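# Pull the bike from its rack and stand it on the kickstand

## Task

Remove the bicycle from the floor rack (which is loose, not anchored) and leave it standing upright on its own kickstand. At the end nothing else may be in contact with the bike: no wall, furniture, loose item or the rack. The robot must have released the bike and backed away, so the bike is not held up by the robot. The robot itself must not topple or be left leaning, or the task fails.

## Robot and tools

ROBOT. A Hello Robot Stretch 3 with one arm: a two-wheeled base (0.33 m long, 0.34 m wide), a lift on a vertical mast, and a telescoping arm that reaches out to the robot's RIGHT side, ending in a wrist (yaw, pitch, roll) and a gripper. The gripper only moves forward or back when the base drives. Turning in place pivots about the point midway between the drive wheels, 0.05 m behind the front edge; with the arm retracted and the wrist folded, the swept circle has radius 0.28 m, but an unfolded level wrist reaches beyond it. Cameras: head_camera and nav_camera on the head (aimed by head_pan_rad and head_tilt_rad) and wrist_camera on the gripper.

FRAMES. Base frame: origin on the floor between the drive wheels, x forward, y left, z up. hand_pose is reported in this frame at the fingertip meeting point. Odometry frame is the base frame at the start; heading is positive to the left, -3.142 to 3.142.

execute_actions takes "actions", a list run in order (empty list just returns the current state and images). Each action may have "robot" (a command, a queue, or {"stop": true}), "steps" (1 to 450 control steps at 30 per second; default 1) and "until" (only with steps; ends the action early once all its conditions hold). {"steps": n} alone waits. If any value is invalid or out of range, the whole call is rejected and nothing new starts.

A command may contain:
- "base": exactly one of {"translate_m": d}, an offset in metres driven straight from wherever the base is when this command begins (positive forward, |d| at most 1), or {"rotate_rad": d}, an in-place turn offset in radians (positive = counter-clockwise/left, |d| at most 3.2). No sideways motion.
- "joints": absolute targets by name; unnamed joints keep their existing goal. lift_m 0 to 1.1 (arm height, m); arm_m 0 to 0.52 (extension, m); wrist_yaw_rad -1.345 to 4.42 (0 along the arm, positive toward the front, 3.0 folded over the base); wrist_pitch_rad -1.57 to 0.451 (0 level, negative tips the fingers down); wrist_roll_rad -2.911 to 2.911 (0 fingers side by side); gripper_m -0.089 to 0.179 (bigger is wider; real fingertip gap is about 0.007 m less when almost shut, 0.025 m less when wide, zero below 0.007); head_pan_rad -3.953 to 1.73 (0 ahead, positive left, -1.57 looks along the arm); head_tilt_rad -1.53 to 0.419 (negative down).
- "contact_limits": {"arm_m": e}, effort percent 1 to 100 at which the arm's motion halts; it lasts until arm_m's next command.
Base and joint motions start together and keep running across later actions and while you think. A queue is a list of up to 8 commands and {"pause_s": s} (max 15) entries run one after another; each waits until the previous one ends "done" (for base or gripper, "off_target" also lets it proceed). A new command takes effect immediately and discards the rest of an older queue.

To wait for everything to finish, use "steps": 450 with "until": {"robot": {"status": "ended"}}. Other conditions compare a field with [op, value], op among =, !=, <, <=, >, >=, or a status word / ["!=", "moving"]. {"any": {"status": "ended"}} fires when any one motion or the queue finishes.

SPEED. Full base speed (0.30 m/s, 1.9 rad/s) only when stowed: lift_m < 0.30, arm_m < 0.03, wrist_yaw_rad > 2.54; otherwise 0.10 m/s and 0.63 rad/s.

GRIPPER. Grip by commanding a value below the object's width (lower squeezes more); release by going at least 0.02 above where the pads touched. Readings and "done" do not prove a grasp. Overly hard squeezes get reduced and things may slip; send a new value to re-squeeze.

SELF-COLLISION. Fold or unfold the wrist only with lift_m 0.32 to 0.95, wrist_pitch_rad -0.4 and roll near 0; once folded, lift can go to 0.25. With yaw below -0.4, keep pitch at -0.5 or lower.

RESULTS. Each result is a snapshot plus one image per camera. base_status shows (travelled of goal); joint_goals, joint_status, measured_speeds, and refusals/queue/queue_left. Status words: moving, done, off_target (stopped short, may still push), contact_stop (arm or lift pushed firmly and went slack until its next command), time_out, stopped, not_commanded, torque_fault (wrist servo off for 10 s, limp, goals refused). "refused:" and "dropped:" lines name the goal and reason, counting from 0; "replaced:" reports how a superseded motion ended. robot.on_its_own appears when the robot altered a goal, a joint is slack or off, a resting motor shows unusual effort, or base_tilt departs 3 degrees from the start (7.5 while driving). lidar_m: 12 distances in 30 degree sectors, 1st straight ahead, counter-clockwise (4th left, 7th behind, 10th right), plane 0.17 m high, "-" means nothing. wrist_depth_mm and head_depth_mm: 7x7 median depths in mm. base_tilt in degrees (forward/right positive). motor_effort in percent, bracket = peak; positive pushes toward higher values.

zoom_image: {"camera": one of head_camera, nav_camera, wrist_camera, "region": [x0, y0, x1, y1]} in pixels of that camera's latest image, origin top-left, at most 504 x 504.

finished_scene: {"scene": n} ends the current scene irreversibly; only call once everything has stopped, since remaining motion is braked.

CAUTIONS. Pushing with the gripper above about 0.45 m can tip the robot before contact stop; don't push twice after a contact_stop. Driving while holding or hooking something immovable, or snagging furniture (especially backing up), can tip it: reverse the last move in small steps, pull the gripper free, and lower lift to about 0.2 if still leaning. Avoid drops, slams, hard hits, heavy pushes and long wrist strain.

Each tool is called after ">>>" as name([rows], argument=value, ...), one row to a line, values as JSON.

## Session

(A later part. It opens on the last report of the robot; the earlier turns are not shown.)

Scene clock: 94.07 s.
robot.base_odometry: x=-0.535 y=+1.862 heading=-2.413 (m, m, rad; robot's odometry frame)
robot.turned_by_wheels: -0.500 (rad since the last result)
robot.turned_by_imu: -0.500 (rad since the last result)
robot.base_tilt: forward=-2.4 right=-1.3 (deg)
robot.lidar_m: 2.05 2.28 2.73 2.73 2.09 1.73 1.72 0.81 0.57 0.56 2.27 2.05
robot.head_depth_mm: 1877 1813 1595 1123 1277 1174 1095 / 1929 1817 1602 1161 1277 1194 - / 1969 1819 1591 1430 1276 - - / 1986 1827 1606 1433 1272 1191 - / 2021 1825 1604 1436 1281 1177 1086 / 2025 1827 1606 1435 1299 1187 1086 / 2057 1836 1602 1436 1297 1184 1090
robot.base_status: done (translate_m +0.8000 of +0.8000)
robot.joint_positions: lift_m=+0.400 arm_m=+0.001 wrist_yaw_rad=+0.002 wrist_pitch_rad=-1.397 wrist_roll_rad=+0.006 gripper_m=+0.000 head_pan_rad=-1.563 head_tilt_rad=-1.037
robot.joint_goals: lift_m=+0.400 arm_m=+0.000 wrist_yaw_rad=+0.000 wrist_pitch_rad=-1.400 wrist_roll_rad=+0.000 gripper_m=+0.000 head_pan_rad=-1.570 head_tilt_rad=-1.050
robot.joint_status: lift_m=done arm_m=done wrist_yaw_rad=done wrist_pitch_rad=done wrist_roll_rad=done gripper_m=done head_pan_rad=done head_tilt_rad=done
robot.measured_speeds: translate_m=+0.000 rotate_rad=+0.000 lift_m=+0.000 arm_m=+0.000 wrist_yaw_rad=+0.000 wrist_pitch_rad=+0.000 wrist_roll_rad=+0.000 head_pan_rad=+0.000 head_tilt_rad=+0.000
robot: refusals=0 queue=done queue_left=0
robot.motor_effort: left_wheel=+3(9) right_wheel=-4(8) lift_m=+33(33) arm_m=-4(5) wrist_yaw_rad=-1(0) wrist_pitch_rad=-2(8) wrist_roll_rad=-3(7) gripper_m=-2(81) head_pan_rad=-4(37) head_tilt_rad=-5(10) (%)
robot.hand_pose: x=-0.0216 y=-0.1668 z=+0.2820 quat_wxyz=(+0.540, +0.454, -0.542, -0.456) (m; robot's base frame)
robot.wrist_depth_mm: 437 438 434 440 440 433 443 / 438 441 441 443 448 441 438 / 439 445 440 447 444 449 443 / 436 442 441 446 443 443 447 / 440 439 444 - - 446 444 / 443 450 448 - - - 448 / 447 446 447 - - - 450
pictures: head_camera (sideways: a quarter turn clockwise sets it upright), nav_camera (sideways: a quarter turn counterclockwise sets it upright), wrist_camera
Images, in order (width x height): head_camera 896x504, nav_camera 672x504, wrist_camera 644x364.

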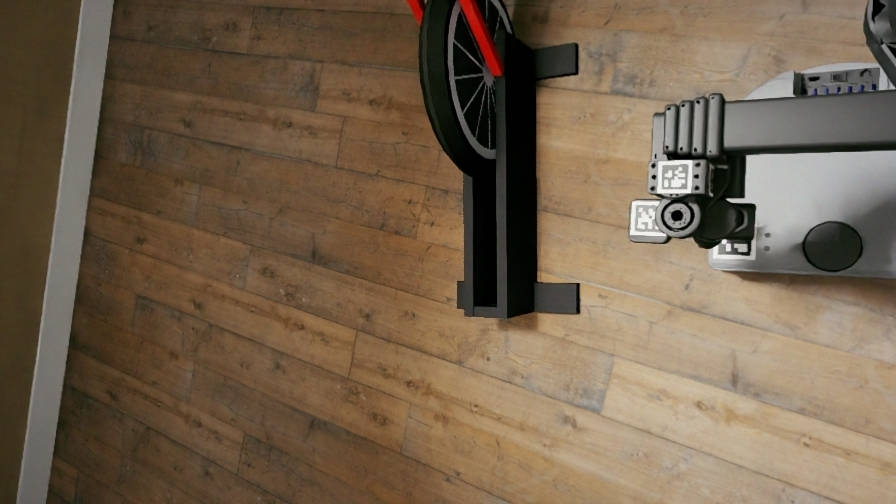

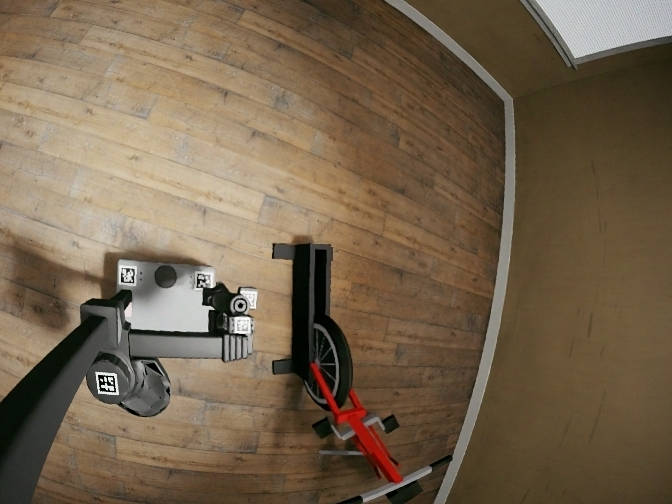

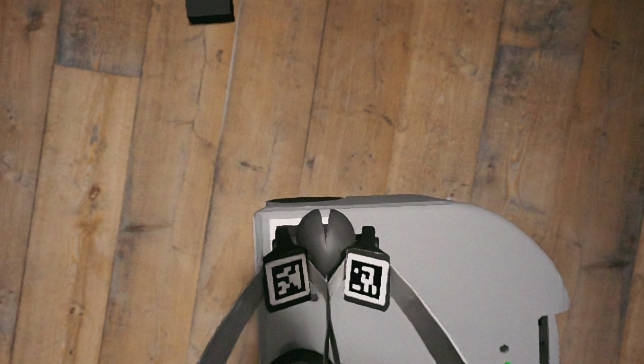

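>>> execute_actions([
  {"robot":[{"base":{"translate_m":0.175},"joints":{"arm_m":0.438,"gripper_m":0.07}},{"joints":{"lift_m":0.34}}],"steps":450,"until":{"robot":{"status":"ended"}}},
])

Scene clock: 99.73 s.
robot.base_odometry: x=-0.666 y=+1.745 heading=-2.413 (m, m, rad; robot's odometry frame)
robot.turned_by_wheels: +0.000 (rad since the last result)
robot.turned_by_imu: +0.000 (rad since the last result)
robot.base_tilt: forward=-2.5 right=-1.3 (deg)
robot.lidar_m: 1.88 2.09 2.70 2.70 2.29 1.90 1.89 0.79 0.63 2.07 2.28 1.88
robot.head_depth_mm: 1918 1815 1595 1194 1277 1179 1096 / 1951 1823 1599 1430 1275 1190 - / 1974 1819 1629 1322 1276 1199 - / 2004 1820 1594 1410 1295 1198 - / 2008 1826 1601 1431 1292 1179 1085 / 2070 1831 1607 1433 1292 1185 1085 / 2078 1827 1615 1437 1296 1183 1088
robot.base_status: done (translate_m +0.1750 of +0.1750)
robot.joint_positions: lift_m=+0.340 arm_m=+0.438 wrist_yaw_rad=+0.000 wrist_pitch_rad=-1.397 wrist_roll_rad=+0.006 gripper_m=+0.070 head_pan_rad=-1.563 head_tilt_rad=-1.037
robot.joint_goals: lift_m=+0.340 arm_m=+0.438 wrist_yaw_rad=+0.000 wrist_pitch_rad=-1.400 wrist_roll_rad=+0.000 gripper_m=+0.070 head_pan_rad=-1.570 head_tilt_rad=-1.050
robot.joint_status: lift_m=done arm_m=done wrist_yaw_rad=done wrist_pitch_rad=done wrist_roll_rad=done gripper_m=done head_pan_rad=done head_tilt_rad=done
robot.measured_speeds: translate_m=+0.000 rotate_rad=+0.000 lift_m=+0.000 arm_m=+0.000 wrist_yaw_rad=+0.000 wrist_pitch_rad=+0.000 wrist_roll_rad=+0.000 head_pan_rad=+0.000 head_tilt_rad=+0.000
robot: refusals=0 queue=done queue_left=0
robot.motor_effort: left_wheel=+4(9) right_wheel=-3(4) lift_m=+27(33) arm_m=+5(5) wrist_yaw_rad=+0(1) wrist_pitch_rad=-2(2) wrist_roll_rad=-2(3) gripper_m=+0(80) head_pan_rad=-4(4) head_tilt_rad=-5(4) (%)
robot.hand_pose: x=-0.0216 y=-0.6031 z=+0.2223 quat_wxyz=(+0.540, +0.453, -0.543, -0.456) (m; robot's base frame)
robot.wrist_depth_mm: 383 382 378 386 381 388 382 / 381 383 386 375 382 384 386 / 387 379 379 384 384 384 384 / 387 381 387 371 387 382 330 / 380 381 386 383 231 329 311 / 382 388 378 309 248 253 238 / 388 385 387 387 389 393 390
pictures: head_camera (sideways: a quarter turn clockwise sets it upright), nav_camera (sideways: a quarter turn counterclockwise sets it upright), wrist_camera
Images, in order (width x height): head_camera 896x504, nav_camera 672x504, wrist_camera 644x364.

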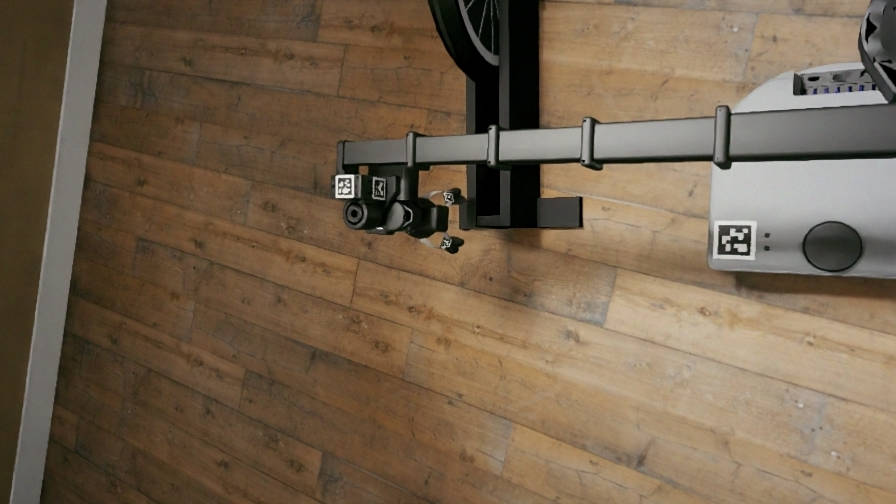

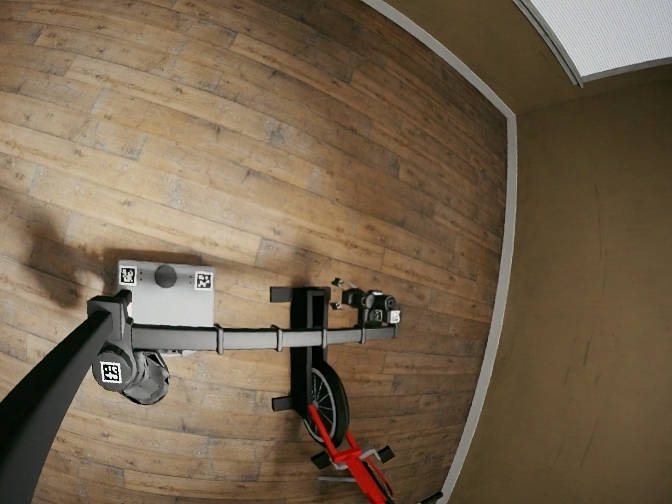

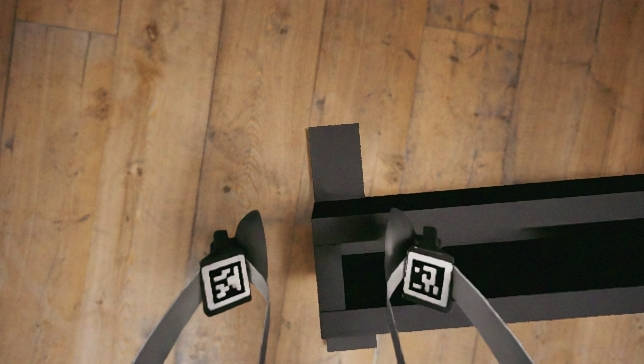

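>>> execute_actions([
  {"robot":[{"joints":{"arm_m":0.406}},{"joints":{"lift_m":0.245}},{"joints":{"gripper_m":-0.02}}],"steps":450,"until":{"robot":{"status":"ended"}}},
  {"robot":{"base":{"translate_m":0.12},"joints":{"head_pan_rad":-1.95}},"steps":450,"until":{"robot":{"status":"ended"}}},
])

Scene clock: 106.13 s.
robot.base_odometry: x=-0.756 y=+1.665 heading=-2.414 (m, m, rad; robot's odometry frame)
robot.turned_by_wheels: -0.001 (rad since the last result)
robot.turned_by_imu: -0.002 (rad since the last result)
robot.base_tilt: forward=-2.5 right=-1.1 (deg)
robot.lidar_m: 1.76 1.95 2.69 2.68 2.41 2.02 2.01 0.76 0.65 2.09 2.14 1.76
robot.head_depth_mm: 2052 1808 1573 1380 1295 1174 - / 2020 1815 1596 1264 1293 1193 - / 2003 1818 1601 1324 1295 - - / 2003 1826 1609 1456 1273 1212 - / 1967 1822 1604 1317 1276 1182 1089 / 1975 1826 1616 1430 1294 1183 1086 / 1970 1831 1611 1439 1293 1185 1091
robot.base_status: done (translate_m +0.1200 of +0.1200)
robot.joint_positions: lift_m=+0.245 arm_m=+0.406 wrist_yaw_rad=-0.002 wrist_pitch_rad=-1.401 wrist_roll_rad=+0.001 gripper_m=-0.019 head_pan_rad=-1.943 head_tilt_rad=-1.037
robot.joint_goals: lift_m=+0.245 arm_m=+0.406 wrist_yaw_rad=+0.000 wrist_pitch_rad=-1.400 wrist_roll_rad=+0.000 gripper_m=-0.020 head_pan_rad=-1.950 head_tilt_rad=-1.050
robot.joint_status: lift_m=done arm_m=done wrist_yaw_rad=done wrist_pitch_rad=done wrist_roll_rad=done gripper_m=done head_pan_rad=done head_tilt_rad=done
robot.measured_speeds: translate_m=+0.000 rotate_rad=+0.000 lift_m=+0.000 arm_m=+0.000 wrist_yaw_rad=+0.000 wrist_pitch_rad=+0.000 wrist_roll_rad=+0.000 head_pan_rad=+0.000 head_tilt_rad=+0.000
robot: refusals=0 queue=done queue_left=0
robot.motor_effort: left_wheel=-7(13) right_wheel=+16(41) lift_m=+36(37) arm_m=-4(6) wrist_yaw_rad=+1(3) wrist_pitch_rad=+0(3) wrist_roll_rad=-1(2) gripper_m=-17(91) head_pan_rad=-4(38) head_tilt_rad=-5(4) (%)
robot.hand_pose: x=-0.0217 y=-0.5707 z=+0.1268 quat_wxyz=(+0.540, +0.455, -0.541, -0.457) (m; robot's base frame)
robot.wrist_depth_mm: 284 283 285 287 285 286 289 / 284 283 285 286 288 287 289 / 287 285 285 272 292 293 292 / 285 290 288 270 133 133 133 / 289 289 289 133 286 287 292 / 289 290 291 134 191 179 172 / 292 293 293 134 134 134 134
pictures: head_camera (sideways: a quarter turn clockwise sets it upright), nav_camera (sideways: a quarter turn counterclockwise sets it upright), wrist_camera
Images, in order (width x height): head_camera 896x504, nav_camera 672x504, wrist_camera 644x364.

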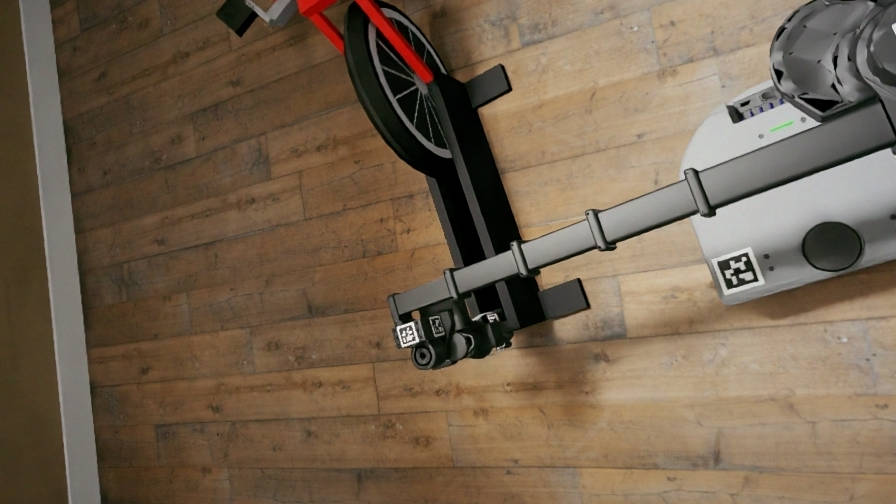

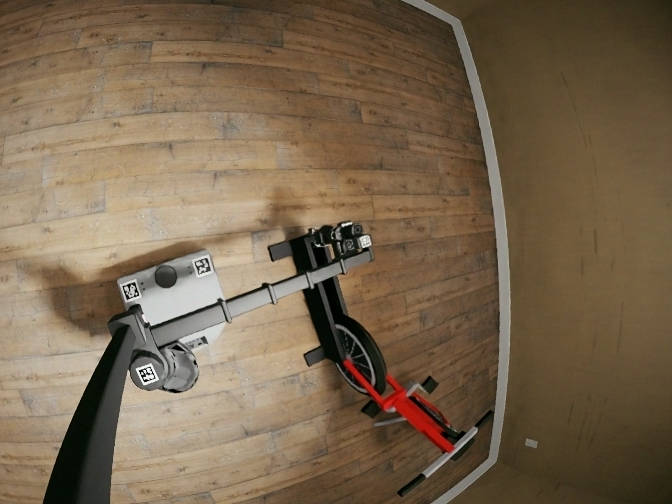

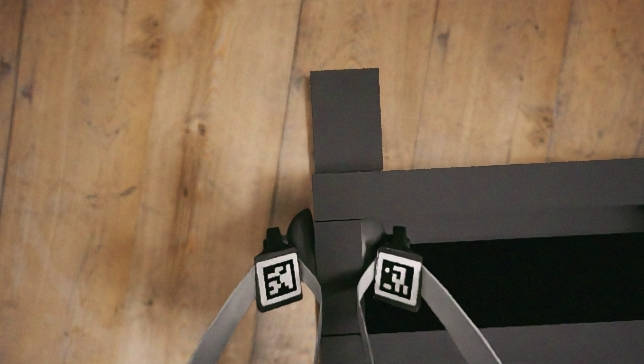

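>>> execute_actions([
  {"robot":{"base":{"translate_m":0.07},"joints":{"head_pan_rad":-2.25,"head_tilt_rad":-0.9}},"steps":450,"until":{"robot":{"status":"ended"}}},
])

Scene clock: 108.03 s.
robot.base_odometry: x=-0.808 y=+1.619 heading=-2.414 (m, m, rad; robot's odometry frame)
robot.turned_by_wheels: -0.001 (rad since the last result)
robot.turned_by_imu: -0.001 (rad since the last result)
robot.base_tilt: forward=-2.3 right=-1.2 (deg)
robot.lidar_m: 1.69 1.88 2.67 2.66 2.50 2.08 2.07 0.76 0.69 2.10 2.05 1.70
robot.head_depth_mm: 2463 1321 1779 1570 1367 1215 1122 / 2348 2134 1494 1465 1363 1214 1119 / 2227 2205 1786 1254 1366 1214 - / 2114 2197 1828 1563 1322 1237 - / 2026 2168 1828 1567 1270 1198 1113 / 1923 2120 1824 1567 1261 1201 1095 / 1851 2062 1831 1578 1360 1219 1096
robot.base_status: done (translate_m +0.0699 of +0.0700)
robot.joint_positions: lift_m=+0.245 arm_m=+0.406 wrist_yaw_rad=-0.002 wrist_pitch_rad=-1.402 wrist_roll_rad=+0.001 gripper_m=-0.019 head_pan_rad=-2.243 head_tilt_rad=-0.902
robot.joint_goals: lift_m=+0.245 arm_m=+0.406 wrist_yaw_rad=+0.000 wrist_pitch_rad=-1.400 wrist_roll_rad=+0.000 gripper_m=-0.020 head_pan_rad=-2.250 head_tilt_rad=-0.900
robot.joint_status: lift_m=done arm_m=done wrist_yaw_rad=done wrist_pitch_rad=done wrist_roll_rad=done gripper_m=done head_pan_rad=done head_tilt_rad=done
robot.measured_speeds: translate_m=+0.000 rotate_rad=+0.000 lift_m=+0.000 arm_m=+0.000 wrist_yaw_rad=+0.000 wrist_pitch_rad=+0.000 wrist_roll_rad=+0.000 head_pan_rad=+0.000 head_tilt_rad=+0.000
robot: refusals=0 queue=done queue_left=0
robot.on_its_own: right_wheel is at rest, and its effort (+35) is outside its rest range (-18 to +18)
robot.motor_effort: left_wheel=-17(17) right_wheel=+35(35) lift_m=+36(36) arm_m=-4(4) wrist_yaw_rad=+1(2) wrist_pitch_rad=+0(0) wrist_roll_rad=+0(0) gripper_m=-21(21) head_pan_rad=-4(32) head_tilt_rad=+0(8) (%)
robot.hand_pose: x=-0.0217 y=-0.5707 z=+0.1268 quat_wxyz=(+0.540, +0.455, -0.541, -0.457) (m; robot's base frame)
robot.wrist_depth_mm: 284 285 286 285 289 291 289 / 285 287 284 287 287 289 294 / 283 285 288 270 289 291 292 / 288 289 290 269 132 132 132 / 287 290 288 132 250 290 289 / 290 291 293 133 160 180 173 / 286 292 290 294 133 134 134
pictures: head_camera (sideways: a quarter turn clockwise sets it upright), nav_camera (sideways: a quarter turn counterclockwise sets it upright), wrist_camera
Images, in order (width x height): head_camera 896x504, nav_camera 672x504, wrist_camera 644x364.

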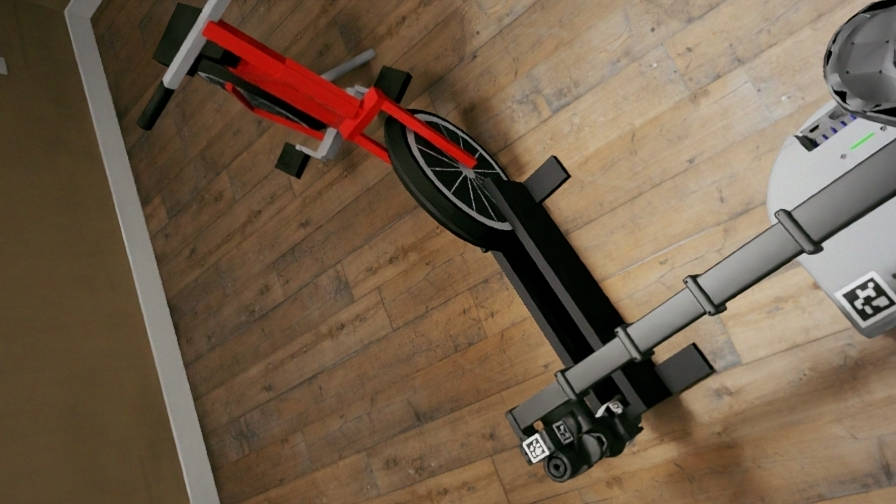

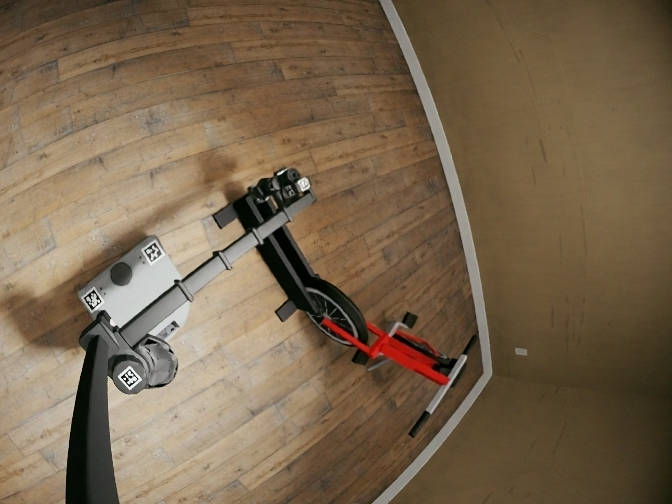

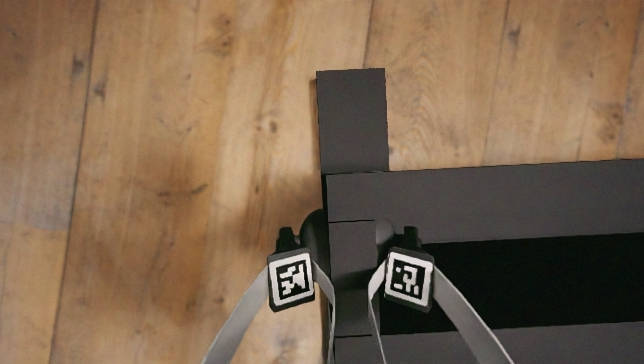

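>>> execute_actions([
  {"robot":{"base":{"translate_m":0.08}},"steps":450,"until":{"robot":{"status":"ended"}}},
  {"steps":10},
])

Scene clock: 110.33 s.
robot.base_odometry: x=-0.867 y=+1.566 heading=-2.413 (m, m, rad; robot's odometry frame)
robot.turned_by_wheels: +0.001 (rad since the last result)
robot.turned_by_imu: +0.001 (rad since the last result)
robot.base_tilt: forward=-2.4 right=-1.3 (deg)
robot.lidar_m: 1.61 1.79 2.66 2.65 2.59 2.17 2.15 0.76 0.74 2.12 1.95 1.62
robot.head_depth_mm: 2461 1339 1713 1565 1369 1214 1130 / 2371 2195 1578 1476 1368 1216 1129 / 2242 2200 1828 1292 1361 1218 - / 2116 2192 1828 1563 1318 1235 - / 2033 2193 1839 1570 1273 1202 1113 / 1932 2146 1833 1565 1328 1199 1096 / 1862 2083 1835 1569 1354 1220 1098
robot.base_status: done (translate_m +0.0800 of +0.0800)
robot.joint_positions: lift_m=+0.245 arm_m=+0.406 wrist_yaw_rad=-0.002 wrist_pitch_rad=-1.402 wrist_roll_rad=+0.001 gripper_m=-0.019 head_pan_rad=-2.243 head_tilt_rad=-0.902
robot.joint_goals: lift_m=+0.245 arm_m=+0.406 wrist_yaw_rad=+0.000 wrist_pitch_rad=-1.400 wrist_roll_rad=+0.000 gripper_m=-0.020 head_pan_rad=-2.250 head_tilt_rad=-0.900
robot.joint_status: lift_m=done arm_m=done wrist_yaw_rad=done wrist_pitch_rad=done wrist_roll_rad=done gripper_m=done head_pan_rad=done head_tilt_rad=done
robot.measured_speeds: translate_m=+0.000 rotate_rad=+0.000 lift_m=+0.000 arm_m=+0.000 wrist_yaw_rad=+0.000 wrist_pitch_rad=+0.000 wrist_roll_rad=+0.000 head_pan_rad=+0.000 head_tilt_rad=+0.000
robot: refusals=0 queue=done queue_left=0
robot.motor_effort: left_wheel=+1(16) right_wheel=+0(41) lift_m=+36(36) arm_m=-4(4) wrist_yaw_rad=+2(2) wrist_pitch_rad=+0(0) wrist_roll_rad=-1(1) gripper_m=-14(21) head_pan_rad=-5(5) head_tilt_rad=+1(0) (%)
robot.hand_pose: x=-0.0217 y=-0.5707 z=+0.1268 quat_wxyz=(+0.540, +0.455, -0.541, -0.457) (m; robot's base frame)
robot.wrist_depth_mm: 285 286 289 286 285 289 287 / 285 285 288 291 288 290 288 / 284 288 291 269 289 292 295 / 289 291 290 267 131 132 132 / 292 292 287 132 288 288 289 / 289 293 292 133 202 180 174 / 290 296 294 133 133 133 134
pictures: head_camera (sideways: a quarter turn clockwise sets it upright), nav_camera (sideways: a quarter turn counterclockwise sets it upright), wrist_camera
Images, in order (width x height): head_camera 896x504, nav_camera 672x504, wrist_camera 644x364.

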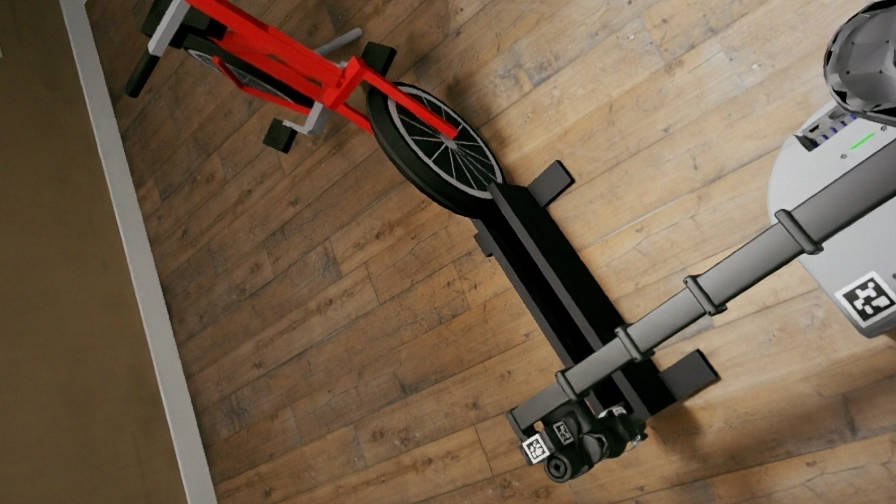

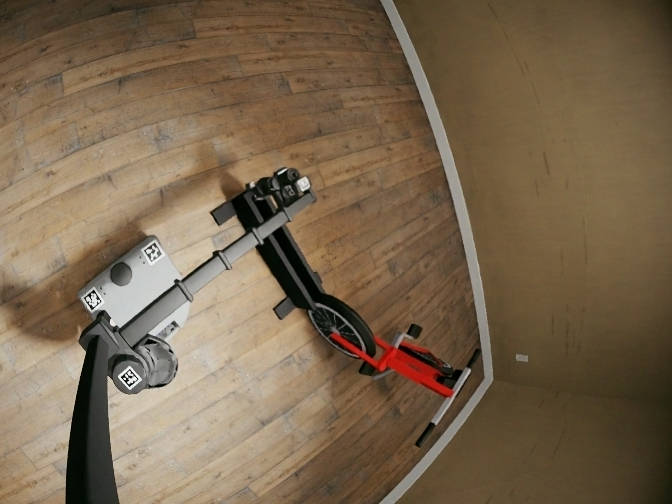

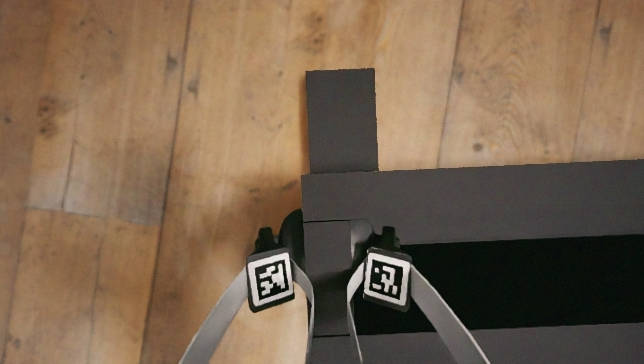

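>>> execute_actions([
  {"robot":[{"base":{"translate_m":0.25},"joints":{"head_pan_rad":-2.5,"head_tilt_rad":-0.65}},{"joints":{"gripper_m":0.07}},{"joints":{"lift_m":0.36}},{"joints":{"arm_m":0.05}}],"steps":450,"until":{"robot":{"status":"ended"}}},
])

Scene clock: 121.03 s.
robot.base_odometry: x=-1.054 y=+1.399 heading=-2.413 (m, m, rad; robot's odometry frame)
robot.turned_by_wheels: +0.000 (rad since the last result)
robot.turned_by_imu: -0.001 (rad since the last result)
robot.base_tilt: forward=-2.4 right=-1.3 (deg)
robot.lidar_m: 1.37 1.52 2.44 2.60 2.88 2.41 2.40 0.92 2.17 2.16 1.66 1.37
robot.head_depth_mm: 2362 2541 2511 1992 1613 1353 1176 / 2584 2796 2323 1933 1606 1357 1169 / 2585 2960 2499 1740 1491 1353 1172 / 2391 2657 2625 1992 1570 1337 1171 / 2205 2475 2587 1986 1610 1267 1170 / 2067 2256 2442 1990 1614 1353 1127 / 1920 2112 2297 1997 1616 1362 1069
robot.base_status: done (translate_m +0.2500 of +0.2500)
robot.joint_positions: lift_m=+0.360 arm_m=+0.050 wrist_yaw_rad=+0.000 wrist_pitch_rad=-1.403 wrist_roll_rad=+0.001 gripper_m=+0.070 head_pan_rad=-2.493 head_tilt_rad=-0.655
robot.joint_goals: lift_m=+0.360 arm_m=+0.050 wrist_yaw_rad=+0.000 wrist_pitch_rad=-1.400 wrist_roll_rad=+0.000 gripper_m=+0.070 head_pan_rad=-2.500 head_tilt_rad=-0.650
robot.joint_status: lift_m=done arm_m=done wrist_yaw_rad=done wrist_pitch_rad=done wrist_roll_rad=done gripper_m=done head_pan_rad=done head_tilt_rad=done
robot.measured_speeds: translate_m=+0.000 rotate_rad=+0.000 lift_m=+0.000 arm_m=+0.000 wrist_yaw_rad=+0.000 wrist_pitch_rad=+0.000 wrist_roll_rad=+0.000 head_pan_rad=+0.000 head_tilt_rad=+0.000
robot: refusals=0 queue=done queue_left=0
robot.motor_effort: left_wheel=+3(6) right_wheel=-3(6) lift_m=+33(36) arm_m=-4(5) wrist_yaw_rad=+0(1) wrist_pitch_rad=+1(1) wrist_roll_rad=+0(1) gripper_m=+0(81) head_pan_rad=-5(30) head_tilt_rad=+1(12) (%)
robot.hand_pose: x=-0.0216 y=-0.2143 z=+0.2419 quat_wxyz=(+0.540, +0.456, -0.540, -0.457) (m; robot's base frame)
robot.wrist_depth_mm: 401 395 405 401 405 401 399 / 399 400 403 398 405 402 404 / 402 400 398 401 400 405 404 / 401 410 404 400 405 407 406 / 404 407 404 407 408 403 407 / 409 413 - - - - 413 / 405 407 407 - - - 415
pictures: head_camera (sideways: a quarter turn clockwise sets it upright), nav_camera (sideways: a quarter turn counterclockwise sets it upright), wrist_camera
Images, in order (width x height): head_camera 896x504, nav_camera 672x504, wrist_camera 644x364.

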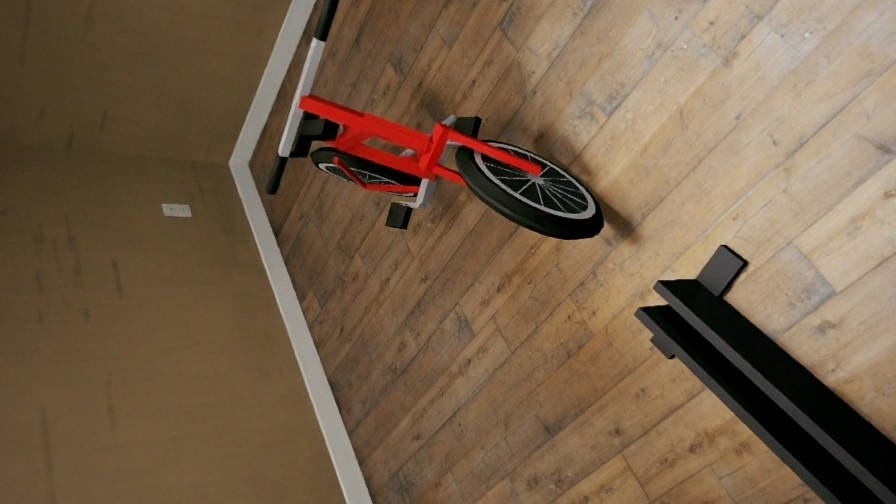

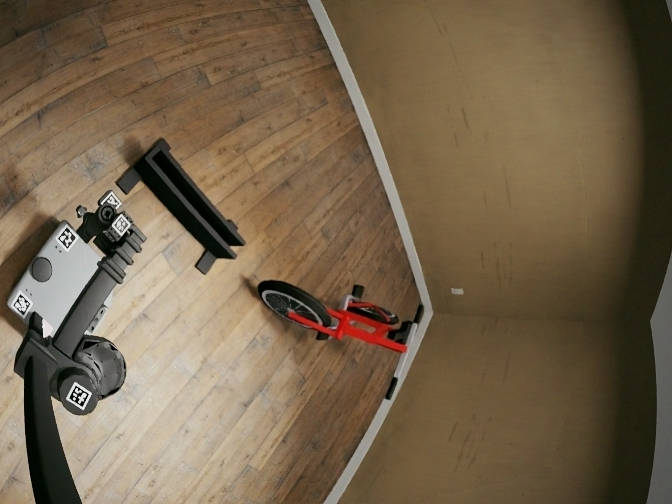

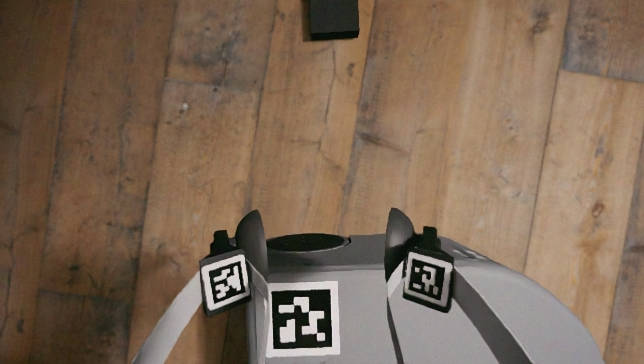

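>>> finished_scene(scene=1)

The scene is finished: the task was done.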